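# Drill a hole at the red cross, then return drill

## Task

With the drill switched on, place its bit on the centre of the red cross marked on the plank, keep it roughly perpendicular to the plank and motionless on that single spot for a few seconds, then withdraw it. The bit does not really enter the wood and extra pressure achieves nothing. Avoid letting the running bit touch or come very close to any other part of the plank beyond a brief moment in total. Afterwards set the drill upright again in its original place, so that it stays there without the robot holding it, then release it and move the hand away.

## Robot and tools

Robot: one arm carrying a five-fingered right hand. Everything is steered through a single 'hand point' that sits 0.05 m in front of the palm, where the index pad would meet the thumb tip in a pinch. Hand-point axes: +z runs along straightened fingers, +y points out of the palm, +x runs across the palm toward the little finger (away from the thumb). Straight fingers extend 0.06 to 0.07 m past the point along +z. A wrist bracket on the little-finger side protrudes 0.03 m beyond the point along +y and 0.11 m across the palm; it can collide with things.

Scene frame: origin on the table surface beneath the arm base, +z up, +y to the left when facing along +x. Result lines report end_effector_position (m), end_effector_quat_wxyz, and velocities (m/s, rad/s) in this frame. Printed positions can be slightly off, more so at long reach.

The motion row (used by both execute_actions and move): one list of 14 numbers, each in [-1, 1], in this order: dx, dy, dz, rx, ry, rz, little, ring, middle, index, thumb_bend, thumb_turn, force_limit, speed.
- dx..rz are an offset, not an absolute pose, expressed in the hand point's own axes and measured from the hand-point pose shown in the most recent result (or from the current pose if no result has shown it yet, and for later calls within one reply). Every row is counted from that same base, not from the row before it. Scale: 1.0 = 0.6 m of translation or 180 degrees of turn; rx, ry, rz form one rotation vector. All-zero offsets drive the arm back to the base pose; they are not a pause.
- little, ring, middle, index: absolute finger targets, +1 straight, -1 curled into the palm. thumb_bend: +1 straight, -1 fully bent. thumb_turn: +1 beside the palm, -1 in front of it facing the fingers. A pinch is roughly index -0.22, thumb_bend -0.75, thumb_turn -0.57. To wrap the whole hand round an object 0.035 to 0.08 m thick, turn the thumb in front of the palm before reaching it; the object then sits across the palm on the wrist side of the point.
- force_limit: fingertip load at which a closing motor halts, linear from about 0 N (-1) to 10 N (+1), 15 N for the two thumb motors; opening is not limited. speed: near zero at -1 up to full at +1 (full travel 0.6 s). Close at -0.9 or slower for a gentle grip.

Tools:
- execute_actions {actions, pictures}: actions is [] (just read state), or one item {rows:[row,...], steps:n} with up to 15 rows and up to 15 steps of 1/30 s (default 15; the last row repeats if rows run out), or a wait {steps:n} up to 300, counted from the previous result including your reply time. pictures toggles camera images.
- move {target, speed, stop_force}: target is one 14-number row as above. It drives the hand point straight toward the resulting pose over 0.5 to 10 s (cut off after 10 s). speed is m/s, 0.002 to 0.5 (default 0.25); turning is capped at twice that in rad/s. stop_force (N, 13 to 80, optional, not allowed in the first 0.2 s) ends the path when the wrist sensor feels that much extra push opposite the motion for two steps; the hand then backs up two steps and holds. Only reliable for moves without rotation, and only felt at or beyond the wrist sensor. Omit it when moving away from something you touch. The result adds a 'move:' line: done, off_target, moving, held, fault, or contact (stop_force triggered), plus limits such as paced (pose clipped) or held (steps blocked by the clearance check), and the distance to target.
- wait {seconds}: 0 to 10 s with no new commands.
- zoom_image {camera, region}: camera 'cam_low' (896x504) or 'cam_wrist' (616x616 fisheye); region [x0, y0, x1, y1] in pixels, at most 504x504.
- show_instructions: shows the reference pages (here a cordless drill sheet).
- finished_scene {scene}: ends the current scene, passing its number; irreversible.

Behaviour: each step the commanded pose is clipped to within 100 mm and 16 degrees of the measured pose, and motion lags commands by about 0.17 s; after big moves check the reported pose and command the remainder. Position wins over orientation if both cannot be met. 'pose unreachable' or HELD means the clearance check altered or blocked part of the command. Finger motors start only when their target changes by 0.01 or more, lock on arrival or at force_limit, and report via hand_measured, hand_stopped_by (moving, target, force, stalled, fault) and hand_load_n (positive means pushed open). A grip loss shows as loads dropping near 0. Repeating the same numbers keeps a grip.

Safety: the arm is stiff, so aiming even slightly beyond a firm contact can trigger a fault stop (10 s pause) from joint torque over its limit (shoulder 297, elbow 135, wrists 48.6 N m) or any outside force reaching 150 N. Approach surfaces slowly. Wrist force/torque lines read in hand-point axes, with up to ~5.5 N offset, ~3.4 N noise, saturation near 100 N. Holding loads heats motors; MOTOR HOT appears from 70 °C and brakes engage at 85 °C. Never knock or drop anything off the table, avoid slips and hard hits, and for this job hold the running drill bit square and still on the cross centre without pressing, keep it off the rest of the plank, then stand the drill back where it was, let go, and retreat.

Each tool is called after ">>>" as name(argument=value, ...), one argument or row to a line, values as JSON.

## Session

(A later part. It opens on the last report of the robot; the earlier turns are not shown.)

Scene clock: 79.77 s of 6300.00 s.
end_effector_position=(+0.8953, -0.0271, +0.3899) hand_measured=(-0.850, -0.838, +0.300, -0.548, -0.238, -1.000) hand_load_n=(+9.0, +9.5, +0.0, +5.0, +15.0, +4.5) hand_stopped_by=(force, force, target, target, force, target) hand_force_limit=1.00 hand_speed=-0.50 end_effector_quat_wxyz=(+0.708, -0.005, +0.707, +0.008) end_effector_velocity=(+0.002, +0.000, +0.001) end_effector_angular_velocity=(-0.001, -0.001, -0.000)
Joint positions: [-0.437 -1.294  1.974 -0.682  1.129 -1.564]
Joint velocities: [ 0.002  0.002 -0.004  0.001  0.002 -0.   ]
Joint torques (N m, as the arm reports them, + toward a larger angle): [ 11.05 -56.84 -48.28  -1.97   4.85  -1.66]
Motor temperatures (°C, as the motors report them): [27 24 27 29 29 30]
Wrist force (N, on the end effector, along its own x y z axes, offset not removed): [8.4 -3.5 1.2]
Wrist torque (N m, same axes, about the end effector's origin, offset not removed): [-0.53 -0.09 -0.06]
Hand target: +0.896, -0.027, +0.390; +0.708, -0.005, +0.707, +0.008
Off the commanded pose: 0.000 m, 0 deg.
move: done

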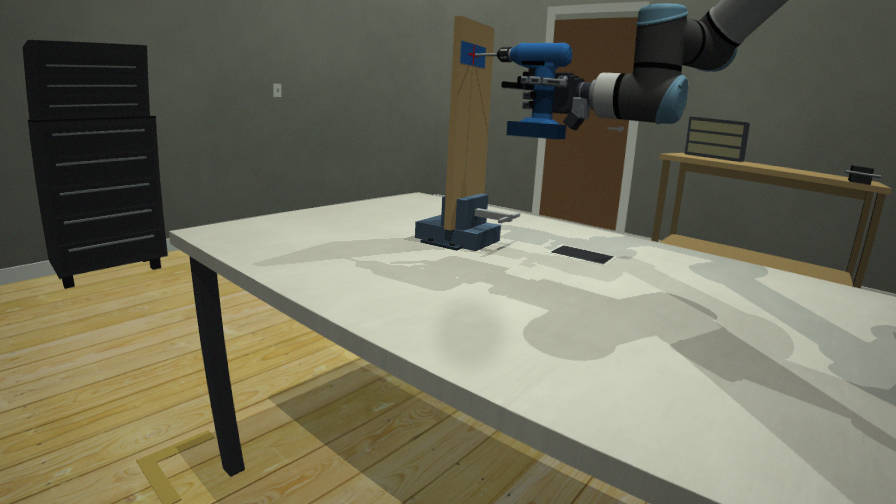

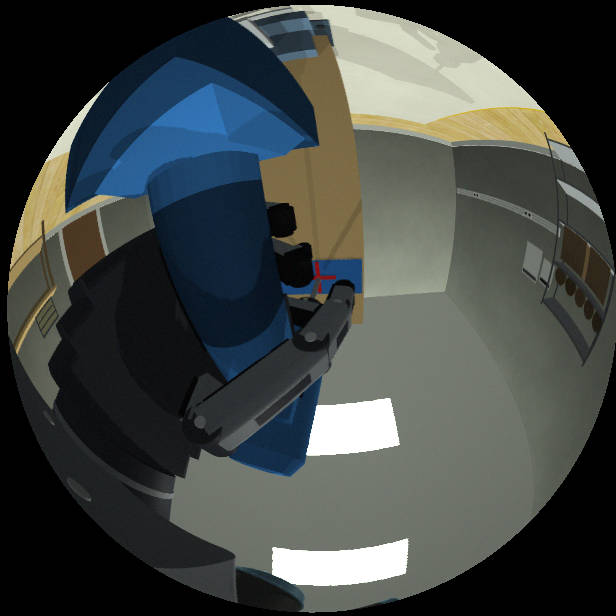

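>>> move(
  target=[0, 0.0003, 0.0075, 0, 0, 0, -0.98, -0.98, 0.3, -0.55, -0.98, -1, 1.0, -0.5],
  speed=0.002,
  stop_force=13,
)

>>> zoom_image(
  camera="cam_wrist",
  region=[270, 230, 370, 330],
)

>>> zoom_image(
  camera="cam_low",
  region=[450, 20, 550, 100],
)

Scene clock: 85.60 s of 6300.00 s.
end_effector_position=(+0.8998, -0.0269, +0.3899) hand_measured=(-0.850, -0.838, +0.300, -0.548, -0.238, -1.000) hand_load_n=(+9.0, +9.5, +0.0, +5.0, +15.0, +4.5) hand_stopped_by=(force, force, target, target, force, target) hand_force_limit=1.00 hand_speed=-0.50 end_effector_quat_wxyz=(+0.708, -0.005, +0.707, +0.008) end_effector_velocity=(+0.000, -0.001, -0.000) end_effector_angular_velocity=(-0.000, +0.000, -0.001)
Joint positions: [-0.434 -1.287  1.966 -0.679  1.132 -1.564]
Joint velocities: [-0.     0.001 -0.001  0.     0.    -0.   ]
Joint torques (N m, as the arm reports them, + toward a larger angle): [  8.29 -56.96 -48.95  -1.88   4.26  -1.68]
Motor temperatures (°C, as the motors report them): [27 24 27 29 29 30]
Wrist force (N, on the end effector, along its own x y z axes, offset not removed): [14.9 -1.0 0.7]
Wrist torque (N m, same axes, about the end effector's origin, offset not removed): [-0.15 -1.01 0.38]
Hand target: +0.900, -0.027, +0.390; +0.708, -0.005, +0.707, +0.008
Off the commanded pose: 0.000 m, 0 deg.
move: done

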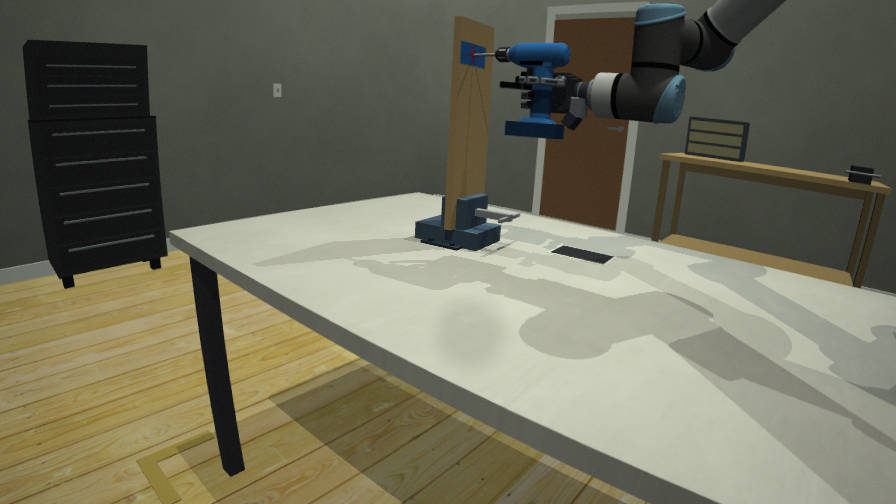

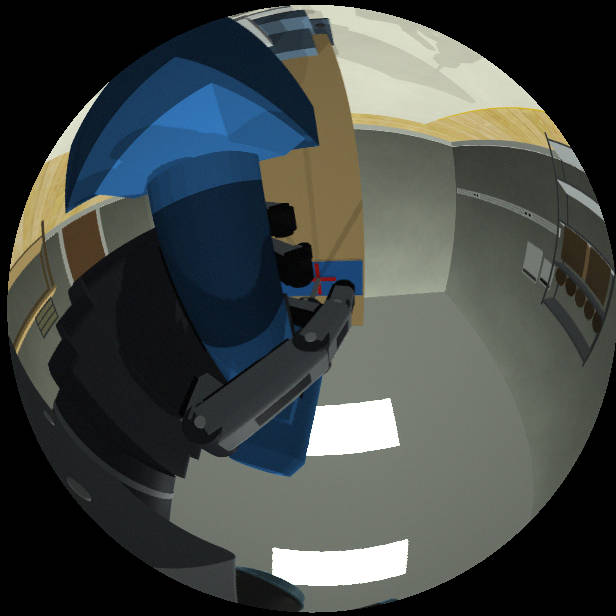

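Region (270, 230, 370, 330) of cam_wrist's 616x616 image, scaled by 5.040, with more detail than that image has.

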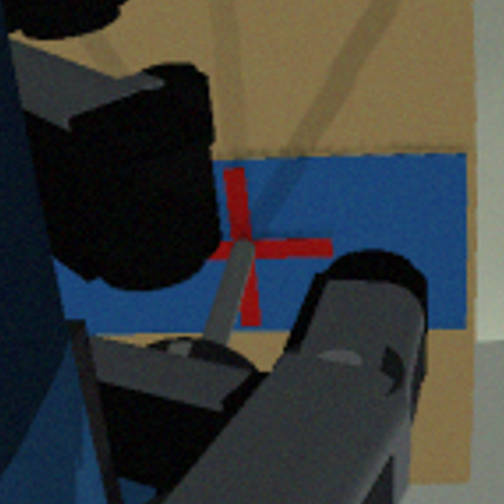

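Region (450, 20, 550, 100) of cam_low's 896x504 image, scaled by 5.040, with more detail than that image has; it fills the top 403 rows of this view, and the rest is white.

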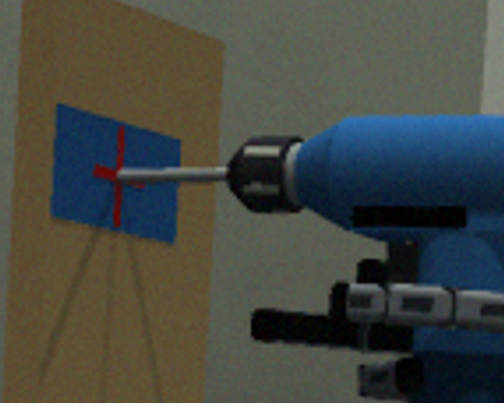

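>>> move(
  target=[0, 0, 0.001, 0, 0, 0, -0.98, -0.98, 0.3, -1, -0.98, -1, 1.0, -0.8],
  speed=0.002,
  stop_force=13,
)

>>> wait(
  seconds=4,
)

>>> zoom_image(
  camera="cam_low",
  region=[450, 20, 550, 100],
)

Scene clock: 88.63 s of 6300.00 s.
end_effector_position=(+0.9003, -0.0269, +0.3899) hand_measured=(-0.850, -0.838, +0.300, -0.666, -0.238, -1.000) hand_load_n=(+9.0, +9.5, +0.0, +10.0, +14.0, +4.5) hand_stopped_by=(force, force, target, force, force, target) hand_force_limit=1.00 hand_speed=-0.80 end_effector_quat_wxyz=(+0.708, -0.005, +0.707, +0.008) end_effector_velocity=(+0.000, -0.000, -0.000) end_effector_angular_velocity=(-0.000, -0.000, -0.000)
Joint positions: [-0.433 -1.287  1.964 -0.679  1.133 -1.564]
Joint velocities: [ 0.     0.     0.    -0.001  0.     0.   ]
Joint torques (N m, as the arm reports them, + toward a larger angle): [ 10.32 -55.55 -48.62  -1.7    4.39  -1.43]
Motor temperatures (°C, as the motors report them): [27 24 27 29 29 30]
Wrist force (N, on the end effector, along its own x y z axes, offset not removed): [11.1 -2.7 0.5]
Wrist torque (N m, same axes, about the end effector's origin, offset not removed): [-0.52 -0.33 0.21]
Hand target: +0.900, -0.027, +0.390; +0.708, -0.005, +0.707, +0.008
Off the commanded pose: 0.000 m, 0 deg.
move: done

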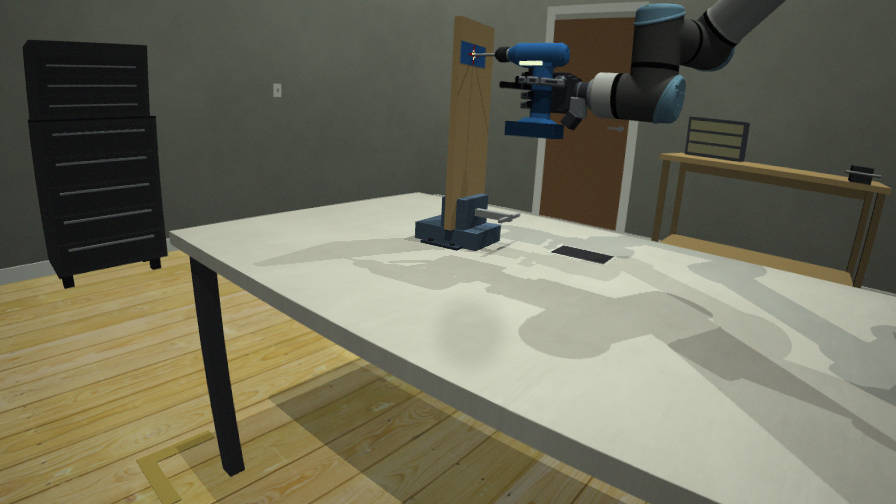

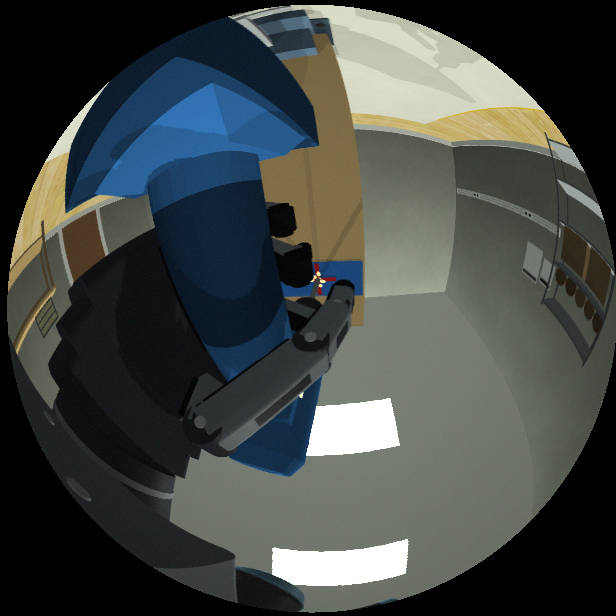

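Scene clock: 92.63 s of 6300.00 s.
end_effector_position=(+0.9004, -0.0269, +0.3899) hand_measured=(-0.850, -0.838, +0.300, -0.666, -0.238, -1.000) hand_load_n=(+9.0, +9.5, +0.0, +10.0, +14.0, +4.5) hand_stopped_by=(force, force, target, force, force, target) hand_force_limit=1.00 hand_speed=-0.80 end_effector_quat_wxyz=(+0.708, -0.005, +0.707, +0.008) end_effector_velocity=(+0.000, -0.000, +0.001) end_effector_angular_velocity=(-0.000, -0.001, -0.000)
Joint positions: [-0.433 -1.287  1.964 -0.679  1.133 -1.564]
Joint velocities: [-0.    -0.    -0.001  0.    -0.     0.   ]
Joint torques (N m, as the arm reports them, + toward a larger angle): [  9.3  -57.08 -48.44  -1.89   4.27  -1.63]
Motor temperatures (°C, as the motors report them): [27 24 27 29 29 30]
Wrist force (N, on the end effector, along its own x y z axes, offset not removed): [12.0 -2.9 1.0]
Wrist torque (N m, same axes, about the end effector's origin, offset not removed): [-0.45 -0.48 0.25]
Hand target: +0.900, -0.027, +0.390; +0.708, -0.005, +0.707, +0.008
Off the commanded pose: 0.000 m, 0 deg.
Steps of this call (steps 1 to 120: nothing new was sent). Readings (end_effector_position | what the end effector reports):
1: (+0.9003, -0.0269, +0.3899) | hand_measured=(-0.850, -0.838, +0.300, -0.666, -0.238, -1.000) hand_load_n=(+9.0, +9.5, +0.0, +10.0, +14.0, +4.5) hand_stopped_by=(force, force, target, force, force, target) hand_force_limit=1.00 hand_speed=-0.80
2: (+0.9003, -0.0269, +0.3899) | hand_measured=(-0.850, -0.838, +0.300, -0.666, -0.238, -1.000) hand_load_n=(+9.0, +9.5, +0.0, +10.0, +14.0, +4.5) hand_stopped_by=(force, force, target, force, force, target) hand_force_limit=1.00 hand_speed=-0.80
4: (+0.9003, -0.0269, +0.3899) | hand_measured=(-0.850, -0.838, +0.300, -0.666, -0.238, -1.000) hand_load_n=(+9.0, +9.5, +0.0, +10.0, +14.0, +4.5) hand_stopped_by=(force, force, target, force, force, target) hand_force_limit=1.00 hand_speed=-0.80
8: (+0.9004, -0.0269, +0.3899) | hand_measured=(-0.850, -0.838, +0.300, -0.666, -0.238, -1.000) hand_load_n=(+9.0, +9.5, +0.0, +10.0, +14.0, +4.5) hand_stopped_by=(force, force, target, force, force, target) hand_force_limit=1.00 hand_speed=-0.80
120: the state above

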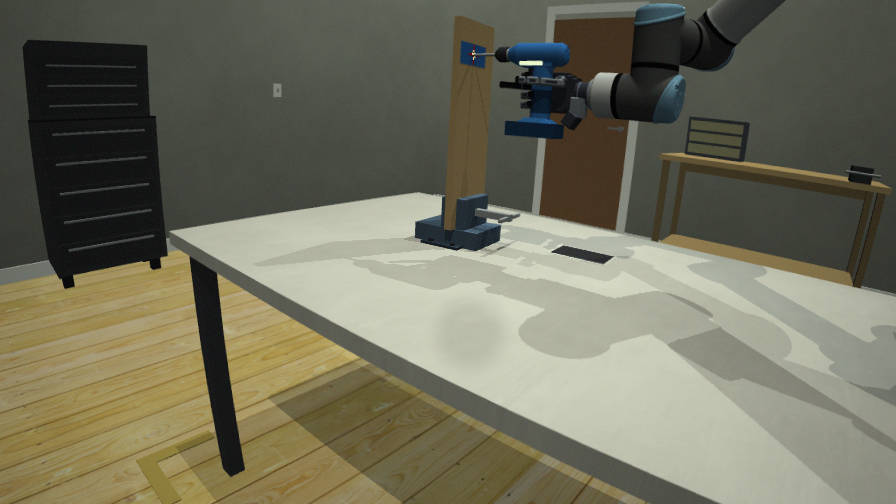

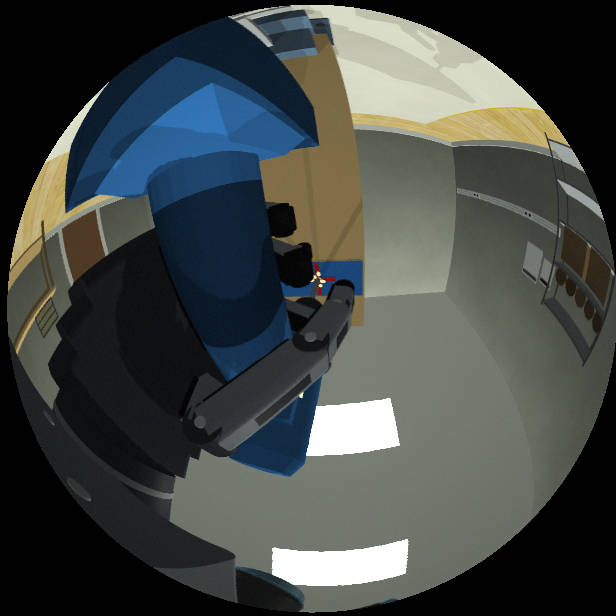

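Region (450, 20, 550, 100) of cam_low's 896x504 image, scaled by 5.040, with more detail than that image has; it fills the top 403 rows of this view, and the rest is white.

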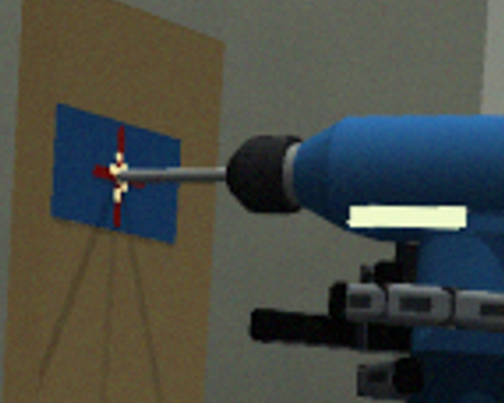

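>>> move(
  target=[0, 0, 0, 0, 0, 0, -0.98, -0.98, 0.3, -0.53, -0.98, -1, 1.0, -0.5],
  speed=0.002,
)

>>> move(
  target=[0, -0.007, -0.05, 0, 0, 0, -0.98, -0.98, 0.3, -0.53, -0.98, -1, 1.0, -0.5],
  speed=0.05,
)

>>> zoom_image(
  camera="cam_wrist",
  region=[270, 230, 370, 330],
)

Scene clock: 95.37 s of 6300.00 s.
end_effector_position=(+0.9004, -0.0269, +0.3899) hand_measured=(-0.850, -0.838, +0.300, -0.532, -0.238, -1.000) hand_load_n=(+9.0, +9.5, +0.0, -3.0, +14.5, +5.0) hand_stopped_by=(force, force, target, target, force, target) hand_force_limit=1.00 hand_speed=-0.50 end_effector_quat_wxyz=(+0.708, -0.005, +0.707, +0.008) end_effector_velocity=(+0.001, -0.000, +0.000) end_effector_angular_velocity=(+0.000, -0.000, -0.000)
Joint positions: [-0.433 -1.287  1.964 -0.679  1.133 -1.564]
Joint velocities: [-0.     0.001 -0.001  0.    -0.     0.   ]
Joint torques (N m, as the arm reports them, + toward a larger angle): [  8.23 -57.32 -47.97  -1.96   4.04  -1.77]
Motor temperatures (°C, as the motors report them): [27 24 27 29 29 30]
Wrist force (N, on the end effector, along its own x y z axes, offset not removed): [9.8 -4.4 0.7]
Wrist torque (N m, same axes, about the end effector's origin, offset not removed): [-0.67 -0.24 0.00]
Hand target: +0.900, -0.027, +0.390; +0.708, -0.005, +0.707, +0.008
Off the commanded pose: 0.000 m, 0 deg.
move: done

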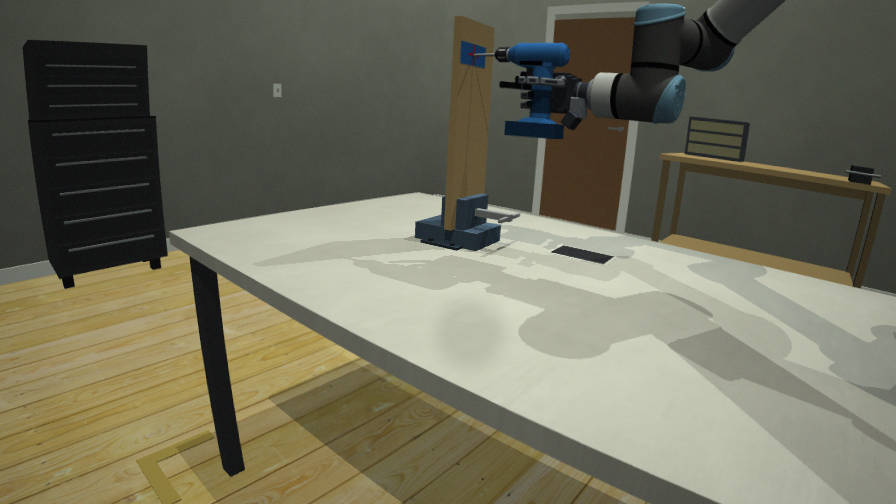

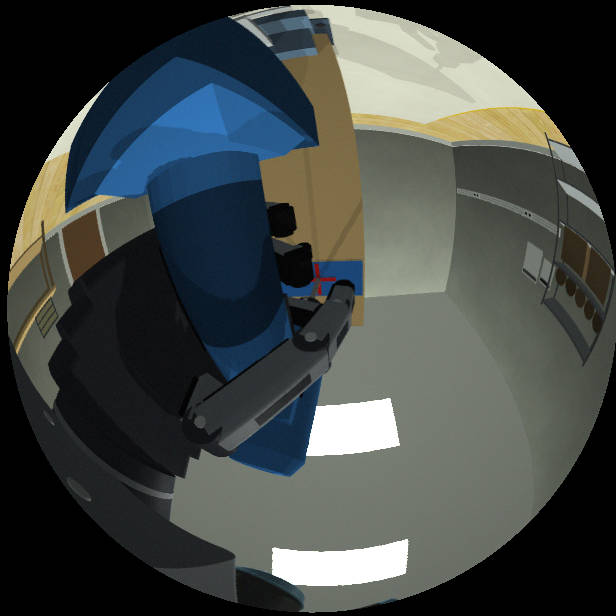

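Scene clock: 96.40 s of 6300.00 s.
end_effector_position=(+0.8707, -0.0316, +0.3898) hand_measured=(-0.850, -0.838, +0.300, -0.532, -0.238, -1.000) hand_load_n=(+9.0, +9.5, +0.0, -3.0, +14.5, +5.0) hand_stopped_by=(force, force, target, target, force, target) hand_force_limit=1.00 hand_speed=-0.50 end_effector_quat_wxyz=(+0.708, -0.005, +0.707, +0.008) end_effector_velocity=(-0.002, -0.002, +0.001) end_effector_angular_velocity=(-0.001, -0.002, -0.001)
Joint positions: [-0.461 -1.328  2.02  -0.694  1.105 -1.564]
Joint velocities: [-0.004 -0.004  0.003 -0.001 -0.002  0.   ]
Joint torques (N m, as the arm reports them, + toward a larger angle): [ -9.61 -85.16 -32.9   -7.3   -3.64   1.65]
Motor temperatures (°C, as the motors report them): [27 24 27 29 29 30]
Wrist force (N, on the end effector, along its own x y z axes, offset not removed): [11.0 -3.2 1.2]
Wrist torque (N m, same axes, about the end effector's origin, offset not removed): [-0.60 -0.40 0.23]
Hand target: +0.870, -0.032, +0.390; +0.708, -0.005, +0.707, +0.008
Off the commanded pose: 0.000 m, 0 deg.
move: done

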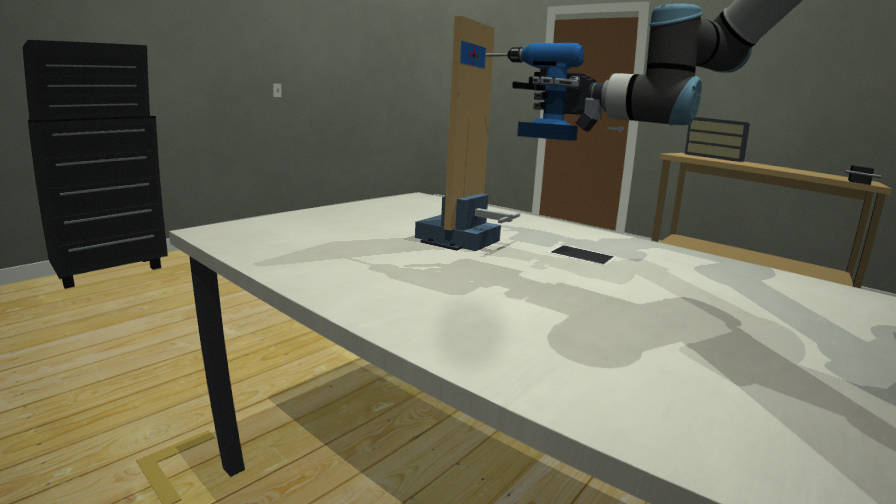

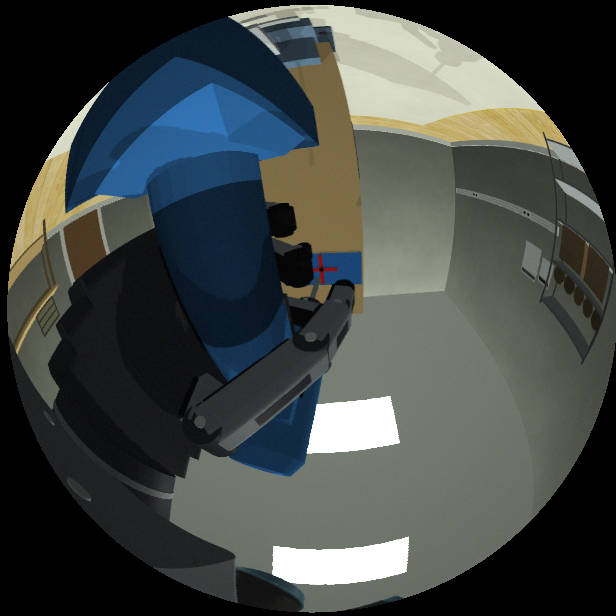

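Region (270, 230, 370, 330) of cam_wrist's 616x616 image, scaled by 5.040, with more detail than that image has.

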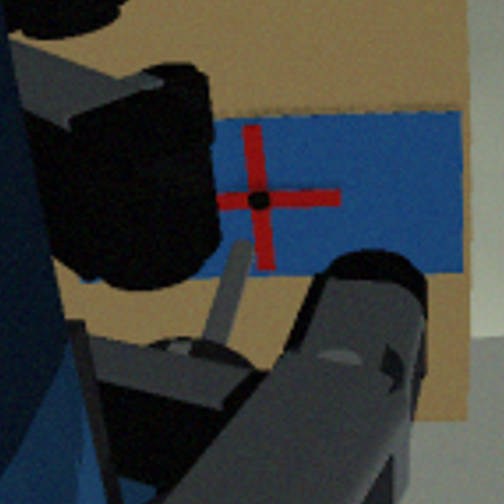

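>>> move(
  target=[0.4253, -0.190, -0.1045, 0.028, 0, 0, -0.98, -0.98, 0.3, -0.53, -0.98, -1, 1.0, -0.5],
  speed=0.13,
)

Scene clock: 102.27 s of 6300.00 s.
end_effector_position=(+0.8109, -0.1456, +0.1343) hand_measured=(-0.850, -0.838, +0.300, -0.532, -0.238, -1.000) hand_load_n=(+9.0, +9.5, +0.0, -3.0, +14.5, +5.0) hand_stopped_by=(force, force, target, target, force, target) hand_force_limit=1.00 hand_speed=-0.50 end_effector_quat_wxyz=(+0.707, +0.026, +0.706, -0.023) end_effector_velocity=(-0.001, -0.001, -0.002) end_effector_angular_velocity=(+0.000, -0.000, -0.001)
Joint positions: [-0.657 -0.979  2.187 -1.209  0.997 -1.564]
Joint velocities: [-0.002  0.004  0.001 -0.005 -0.001  0.   ]
Joint torques (N m, as the arm reports them, + toward a larger angle): [-11.48 -60.82 -12.53  -6.77  -3.32   1.92]
Motor temperatures (°C, as the motors report them): [27 24 27 29 29 30]
Wrist force (N, on the end effector, along its own x y z axes, offset not removed): [10.6 -1.0 -0.6]
Wrist torque (N m, same axes, about the end effector's origin, offset not removed): [-0.37 -0.16 0.17]
Hand target: +0.811, -0.146, +0.134; +0.707, +0.026, +0.706, -0.023
Off the commanded pose: 0.001 m, 0 deg.
move: done

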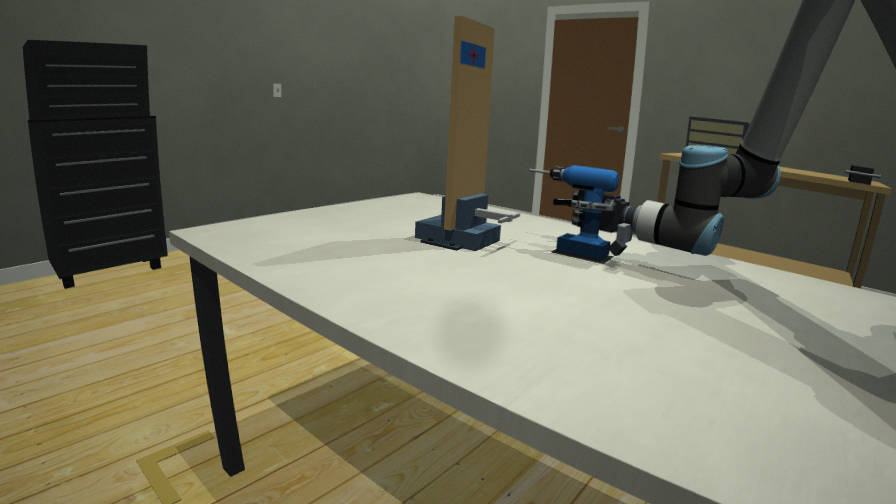

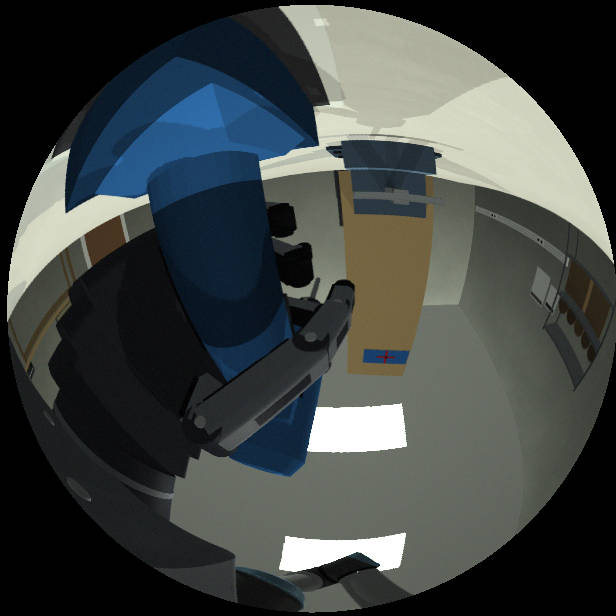

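>>> move(
  target=[0.0103, 0, -0.001, 0, 0, 0, -0.98, -0.98, 0.3, -0.53, -0.98, -1, 1.0, -0.5],
  speed=0.006,
)

>>> move(
  target=[0, 0, 0, 0, 0, 0, -0.98, -0.98, 1, -0.53, 1, -1, 1.0, 0],
  speed=0.005,
)

>>> move(
  target=[0, 0, 0, 0, 0, 0, 1, 1, 1, 1, 1, -1, 1.0, 0],
  speed=0.005,
)

>>> zoom_image(
  camera="cam_low",
  region=[510, 140, 710, 290],
)

Scene clock: 107.57 s of 6300.00 s.
end_effector_position=(+0.8104, -0.1455, +0.1284) hand_measured=(-0.850, -0.838, +0.300, -0.532, -0.238, -1.000) hand_load_n=(+9.0, +9.5, +0.0, -3.0, +14.5, +5.0) hand_stopped_by=(force, force, target, target, force, target) hand_force_limit=1.00 hand_speed=-0.50 end_effector_quat_wxyz=(+0.707, +0.026, +0.706, -0.023) end_effector_velocity=(-0.000, +0.000, -0.002) end_effector_angular_velocity=(+0.000, +0.000, -0.000)
Joint positions: [-0.657 -0.968  2.188 -1.22   0.997 -1.564]
Joint velocities: [-0.     0.003  0.001 -0.003 -0.    -0.   ]
Joint torques (N m, as the arm reports them, + toward a larger angle): [-11.11 -51.86 -11.33  -3.48  -3.33  -1.53]
Motor temperatures (°C, as the motors report them): [27 24 27 29 29 30]
Wrist force (N, on the end effector, along its own x y z axes, offset not removed): [-0.4 -4.2 -6.2]
Wrist torque (N m, same axes, about the end effector's origin, offset not removed): [-0.52 -0.32 -0.26]
Hand target: +0.810, -0.145, +0.128; +0.707, +0.026, +0.706, -0.023
Off the commanded pose: 0.000 m, 0 deg.
move: done

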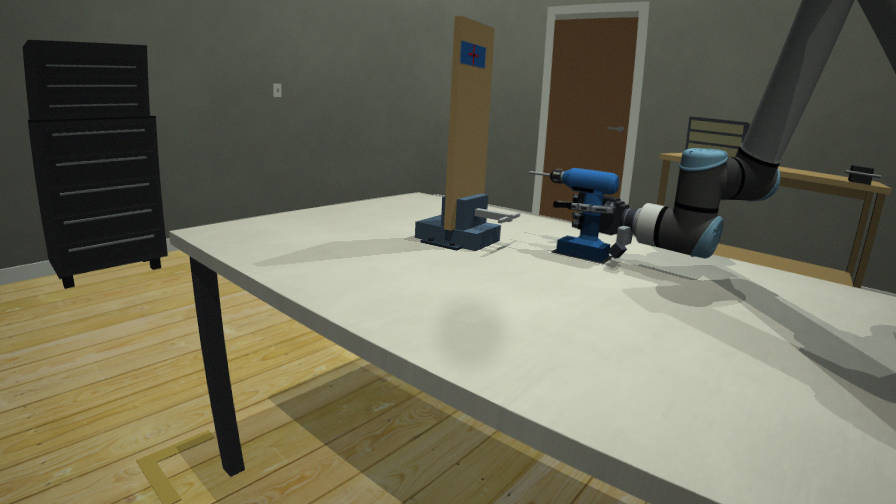

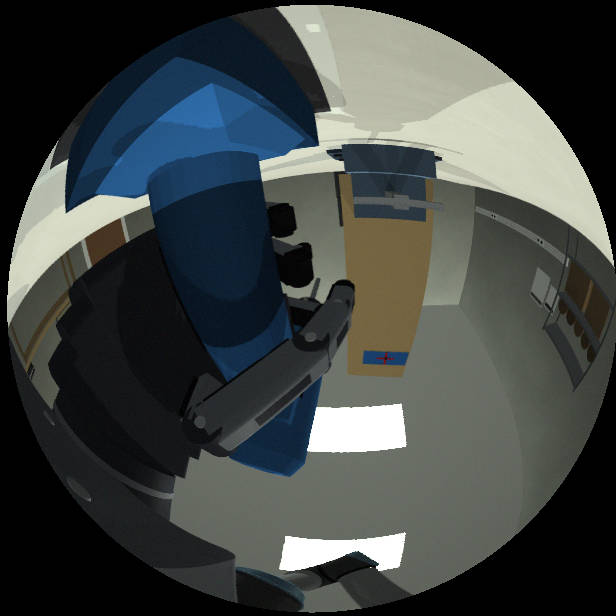

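Scene clock: 109.03 s of 6300.00 s.
end_effector_position=(+0.8104, -0.1455, +0.1284) hand_measured=(-0.852, -0.840, +1.000, -0.530, +1.000, -1.000) hand_load_n=(+2.0, +1.5, +0.0, +0.0, +0.0, +0.0) hand_stopped_by=(force, force, target, target, target, target) hand_force_limit=1.00 hand_speed=0.00 end_effector_quat_wxyz=(+0.707, +0.026, +0.706, -0.023) end_effector_velocity=(-0.000, +0.000, -0.000) end_effector_angular_velocity=(+0.000, +0.000, -0.000)
Joint positions: [-0.657 -0.968  2.188 -1.22   0.997 -1.564]
Joint velocities: [-0. -0.  0.  0.  0.  0.]
Joint torques (N m, as the arm reports them, + toward a larger angle): [ -9.92 -89.17 -13.29   0.2   -1.45  -1.49]
Motor temperatures (°C, as the motors report them): [27 24 27 29 29 30]
Wrist force (N, on the end effector, along its own x y z axes, offset not removed): [2.2 -0.5 0.4]
Wrist torque (N m, same axes, about the end effector's origin, offset not removed): [-0.28 -0.08 0.00]
Hand target: +0.810, -0.146, +0.128; +0.707, +0.026, +0.706, -0.023
Off the commanded pose: 0.000 m, 0 deg.
move: done

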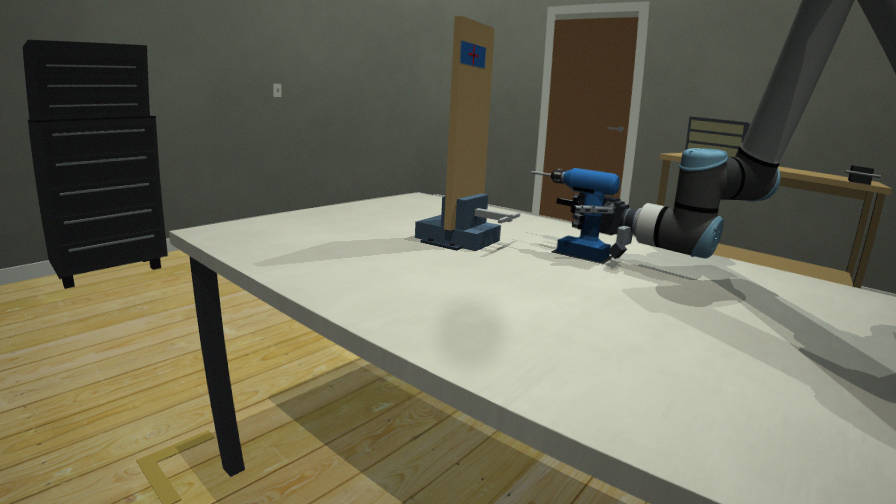

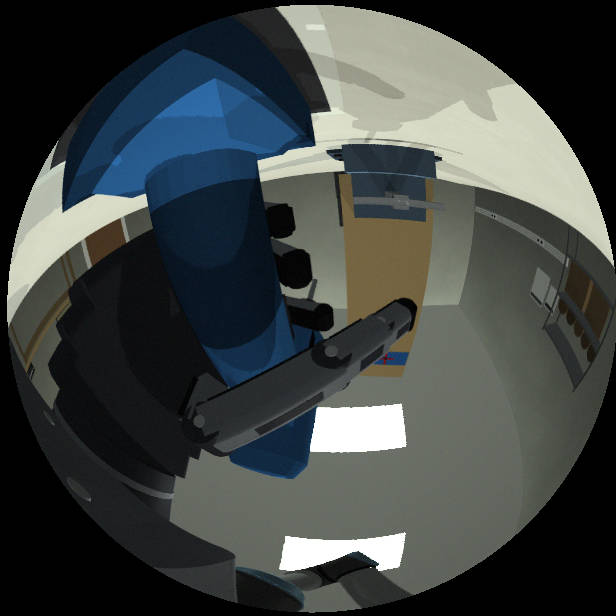

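Scene clock: 110.43 s of 6300.00 s.
end_effector_position=(+0.8104, -0.1455, +0.1284) hand_measured=(+1.000, +1.000, +1.000, +1.000, +1.000, -1.000) hand_load_n=(+0.0, +0.0, +0.0, +0.0, +0.0, +0.0) hand_stopped_by=(target, target, target, target, target, target) hand_force_limit=1.00 hand_speed=0.00 end_effector_quat_wxyz=(+0.707, +0.026, +0.706, -0.023) end_effector_velocity=(+0.000, +0.001, +0.000) end_effector_angular_velocity=(-0.000, -0.001, +0.001)
Joint positions: [-0.657 -0.968  2.188 -1.22   0.997 -1.564]
Joint velocities: [ 0.001 -0.001  0.    -0.    -0.     0.   ]
Joint torques (N m, as the arm reports them, + toward a larger angle): [-10.61 -78.44 -12.56   0.08  -1.06  -1.55]
Motor temperatures (°C, as the motors report them): [27 24 27 29 29 30]
Wrist force (N, on the end effector, along its own x y z axes, offset not removed): [1.6 -6.1 -1.9]
Wrist torque (N m, same axes, about the end effector's origin, offset not removed): [-0.88 -0.43 -0.20]
Hand target: +0.810, -0.146, +0.128; +0.707, +0.026, +0.706, -0.023
Off the commanded pose: 0.000 m, 0 deg.
move: done

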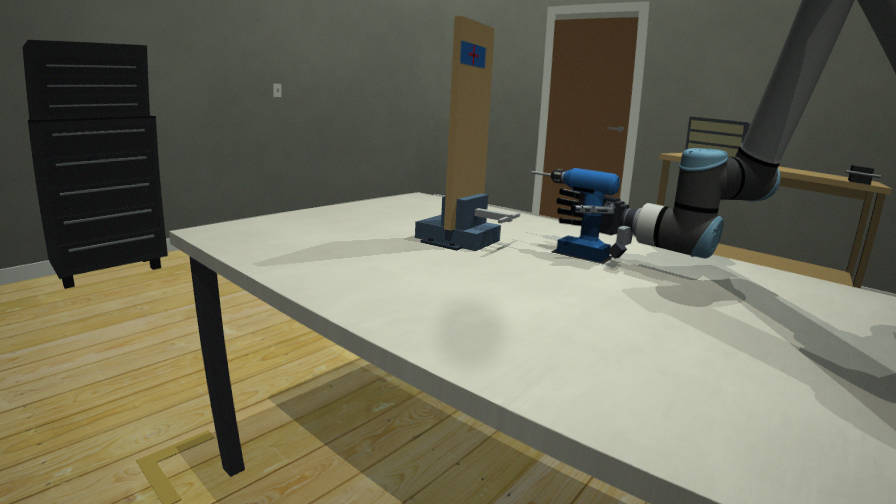

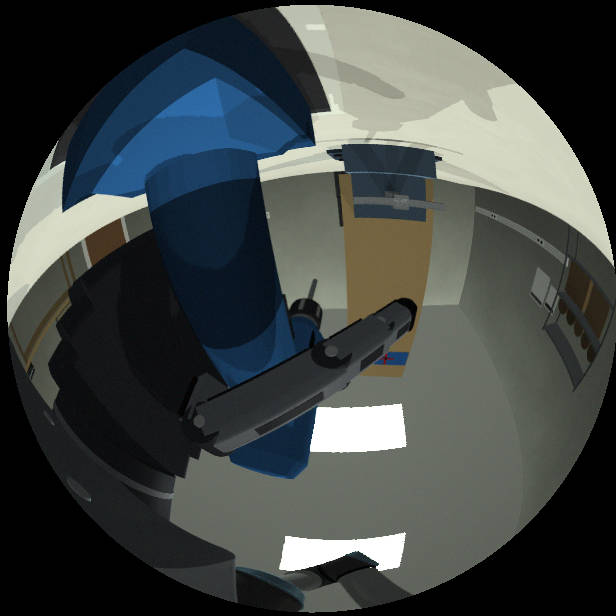

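Region (510, 140, 710, 290) of cam_low's 896x504 image, scaled by 2.520, with more detail than that image has; it fills the top 378 rows of this view, and the rest is white.

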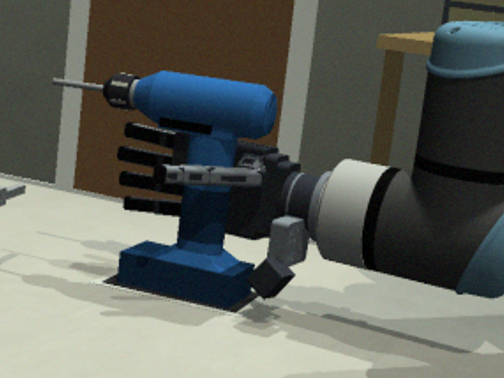

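>>> execute_actions(
  actions=[],
)

Scene clock: 114.60 s of 6300.00 s.
end_effector_position=(+0.8104, -0.1455, +0.1284) hand_measured=(+1.000, +1.000, +1.000, +1.000, +1.000, -1.000) hand_load_n=(+0.0, +0.0, +0.0, +0.0, +0.0, +0.0) hand_stopped_by=(target, target, target, target, target, target) hand_force_limit=1.00 hand_speed=0.00 end_effector_quat_wxyz=(+0.707, +0.026, +0.706, -0.023) end_effector_velocity=(+0.000, -0.000, +0.000) end_effector_angular_velocity=(-0.000, +0.000, -0.000)
Joint positions: [-0.657 -0.968  2.188 -1.22   0.997 -1.564]
Joint velocities: [-0.  0. -0.  0.  0. -0.]
Joint torques (N m, as the arm reports them, + toward a larger angle): [-10.23 -53.22 -13.11  -0.66  -1.01  -1.48]
Motor temperatures (°C, as the motors report them): [27 24 27 29 29 30]
Wrist force (N, on the end effector, along its own x y z axes, offset not removed): [-0.9 -1.6 -0.4]
Wrist torque (N m, same axes, about the end effector's origin, offset not removed): [-0.19 0.13 -0.10]
Hand target: +0.810, -0.146, +0.128; +0.707, +0.026, +0.706, -0.023
Off the commanded pose: 0.000 m, 0 deg.
Steps of this call (steps 1 to 125: nothing new was sent). Readings (end_effector_position | what the end effector reports):
1: (+0.8104, -0.1455, +0.1284) | hand_measured=(+1.000, +1.000, +1.000, +1.000, +1.000, -1.000) hand_load_n=(+0.0, +0.0, +0.0, +0.0, +0.0, +0.0) hand_stopped_by=(target, target, target, target, target, target) hand_force_limit=1.00 hand_speed=0.00
2: (+0.8104, -0.1455, +0.1284) | hand_measured=(+1.000, +1.000, +1.000, +1.000, +1.000, -1.000) hand_load_n=(+0.0, +0.0, +0.0, +0.0, +0.0, +0.0) hand_stopped_by=(target, target, target, target, target, target) hand_force_limit=1.00 hand_speed=0.00
4: (+0.8104, -0.1455, +0.1284) | hand_measured=(+1.000, +1.000, +1.000, +1.000, +1.000, -1.000) hand_load_n=(+0.0, +0.0, +0.0, +0.0, +0.0, +0.0) hand_stopped_by=(target, target, target, target, target, target) hand_force_limit=1.00 hand_speed=0.00
8: (+0.8104, -0.1455, +0.1284) | hand_measured=(+1.000, +1.000, +1.000, +1.000, +1.000, -1.000) hand_load_n=(+0.0, +0.0, +0.0, +0.0, +0.0, +0.0) hand_stopped_by=(target, target, target, target, target, target) hand_force_limit=1.00 hand_speed=0.00
125: the state above

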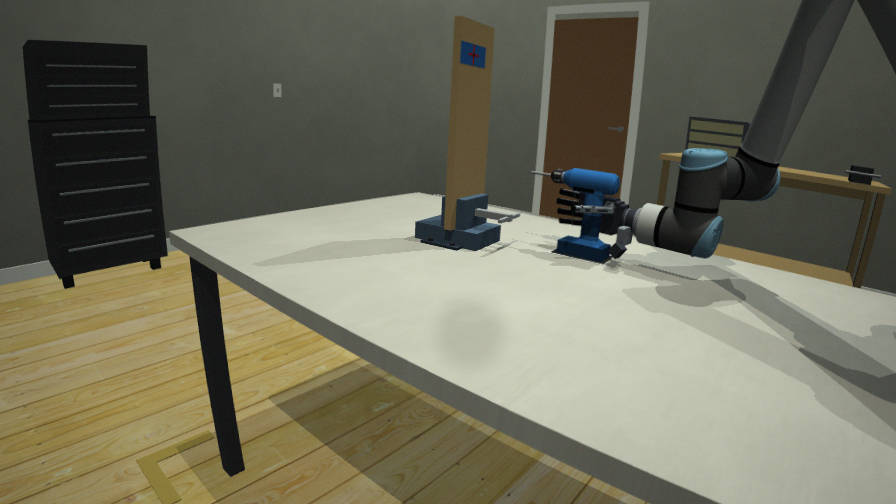

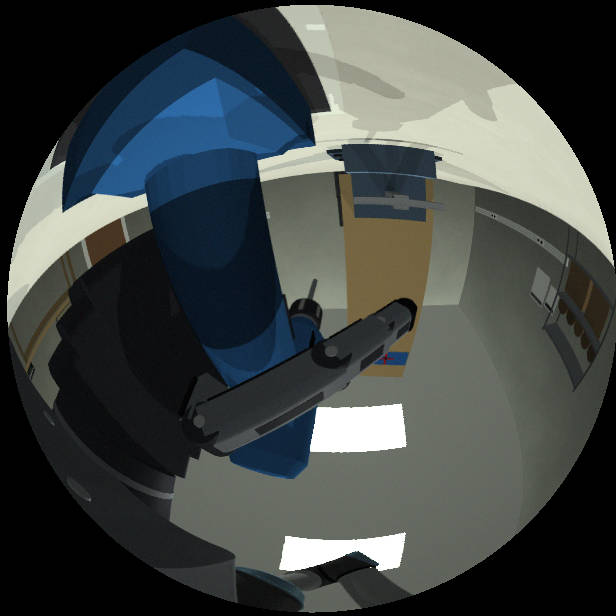

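>>> move(
  target=[0,-0.006,-0.01,0,0,0,1,1,1,1,1,-1,1,0.3],
  speed=0.02,
)

>>> move(
  target=[0,-0.05,-0.35,0,0,0,1,1,1,1,1,-1,1,0.3],
  speed=0.15,
)

Scene clock: 117.70 s of 6300.00 s.
end_effector_position=(+0.8044, -0.1485, +0.1283) hand_measured=(+1.000, +1.000, +1.000, +1.000, +1.000, -1.000) hand_load_n=(+0.0, +0.0, +0.0, +0.0, +0.0, +0.0) hand_stopped_by=(target, target, target, target, target, target) hand_force_limit=1.00 hand_speed=0.30 end_effector_quat_wxyz=(+0.707, +0.026, +0.706, -0.023) end_effector_velocity=(-0.003, -0.001, -0.000) end_effector_angular_velocity=(+0.000, +0.000, -0.000)
Joint positions: [-0.668 -0.972  2.197 -1.226  0.986 -1.564]
Joint velocities: [-0.005 -0.001  0.005 -0.003 -0.005 -0.   ]
Joint torques (N m, as the arm reports them, + toward a larger angle): [-12.48 -89.03  -9.29  -3.97  -4.05  -0.7 ]
Motor temperatures (°C, as the motors report them): [27 24 27 29 29 30]
Wrist force (N, on the end effector, along its own x y z axes, offset not removed): [-4.9 0.8 -0.3]
Wrist torque (N m, same axes, about the end effector's origin, offset not removed): [0.22 0.58 -0.10]
Hand target: +0.804, -0.149, +0.128; +0.707, +0.026, +0.706, -0.023
Off the commanded pose: 0.000 m, 0 deg.
move: done

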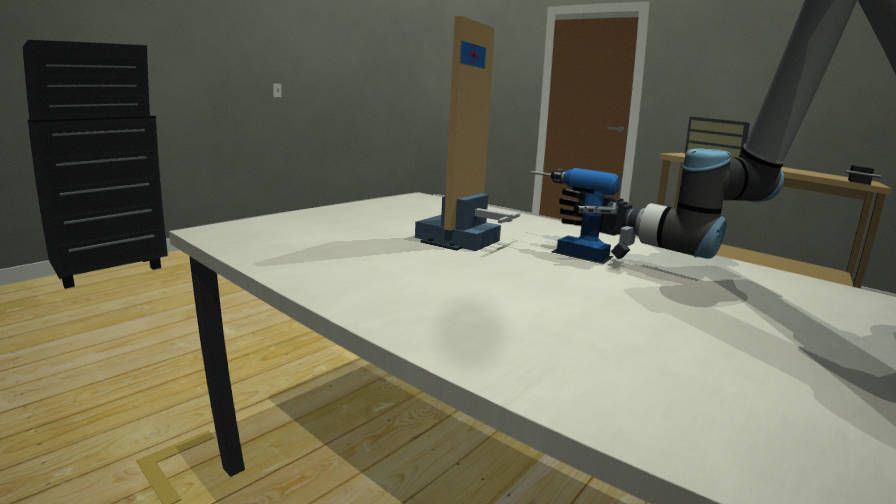

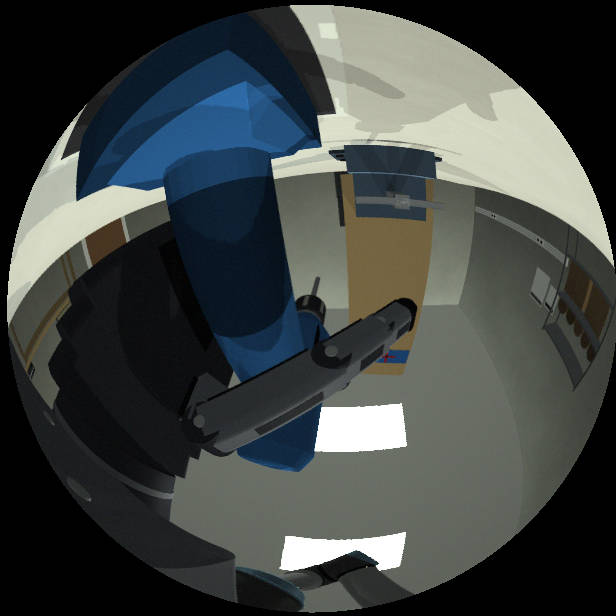

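Scene clock: 119.73 s of 6300.00 s.
end_effector_position=(+0.5933, -0.1640, +0.1278) hand_measured=(+1.000, +1.000, +1.000, +1.000, +1.000, -1.000) hand_load_n=(+0.0, +0.0, +0.0, +0.0, +0.0, +0.0) hand_stopped_by=(target, target, target, target, target, target) hand_force_limit=1.00 hand_speed=0.30 end_effector_quat_wxyz=(+0.707, +0.027, +0.706, -0.022) end_effector_velocity=(-0.003, -0.000, -0.000) end_effector_angular_velocity=(+0.001, -0.000, +0.001)
Joint positions: [-1.053 -1.07   2.56  -1.491  0.601 -1.563]
Joint velocities: [-0.008  0.     0.004 -0.005 -0.009  0.002]
Joint torques (N m, as the arm reports them, + toward a larger angle): [-10.86 -66.35   2.34  -4.33  -3.33   1.3 ]
Motor temperatures (°C, as the motors report them): [27 24 27 29 29 30]
Wrist force (N, on the end effector, along its own x y z axes, offset not removed): [2.9 3.9 -3.5]
Wrist torque (N m, same axes, about the end effector's origin, offset not removed): [0.89 -0.47 -0.11]
Hand target: +0.593, -0.164, +0.128; +0.707, +0.027, +0.706, -0.022
Off the commanded pose: 0.000 m, 0 deg.
move: done

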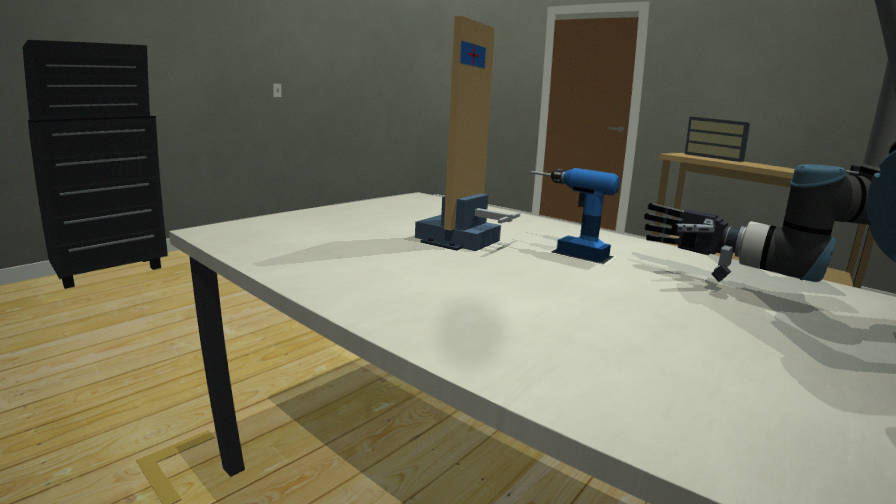

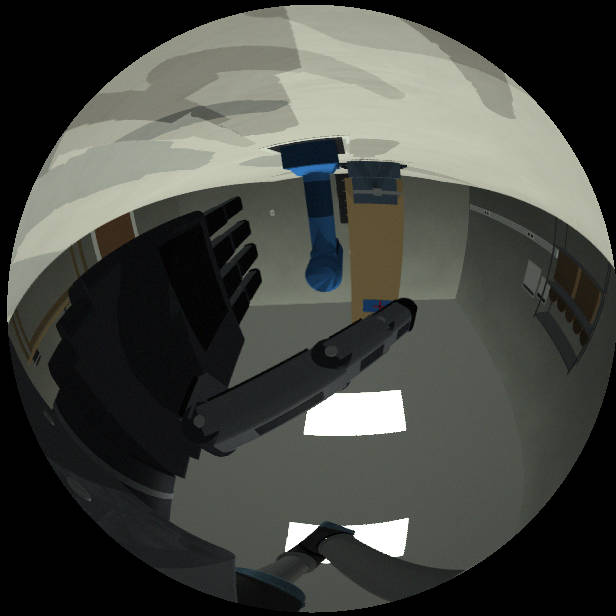

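>>> zoom_image(
  camera="cam_low",
  region=[440, 20, 700, 290],
)

Region (440, 20, 700, 290) of cam_low's 896x504 image, scaled by 1.867, with more detail than that image has; it fills the left 485 columns of this view, and the rest is white.

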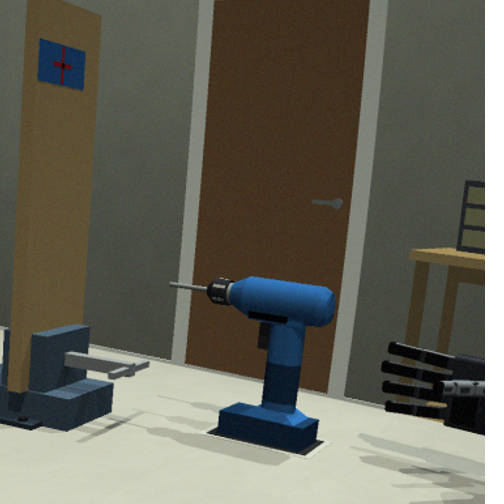

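>>> finished_scene(
  scene=2,
)

The scene is finished: the task was done.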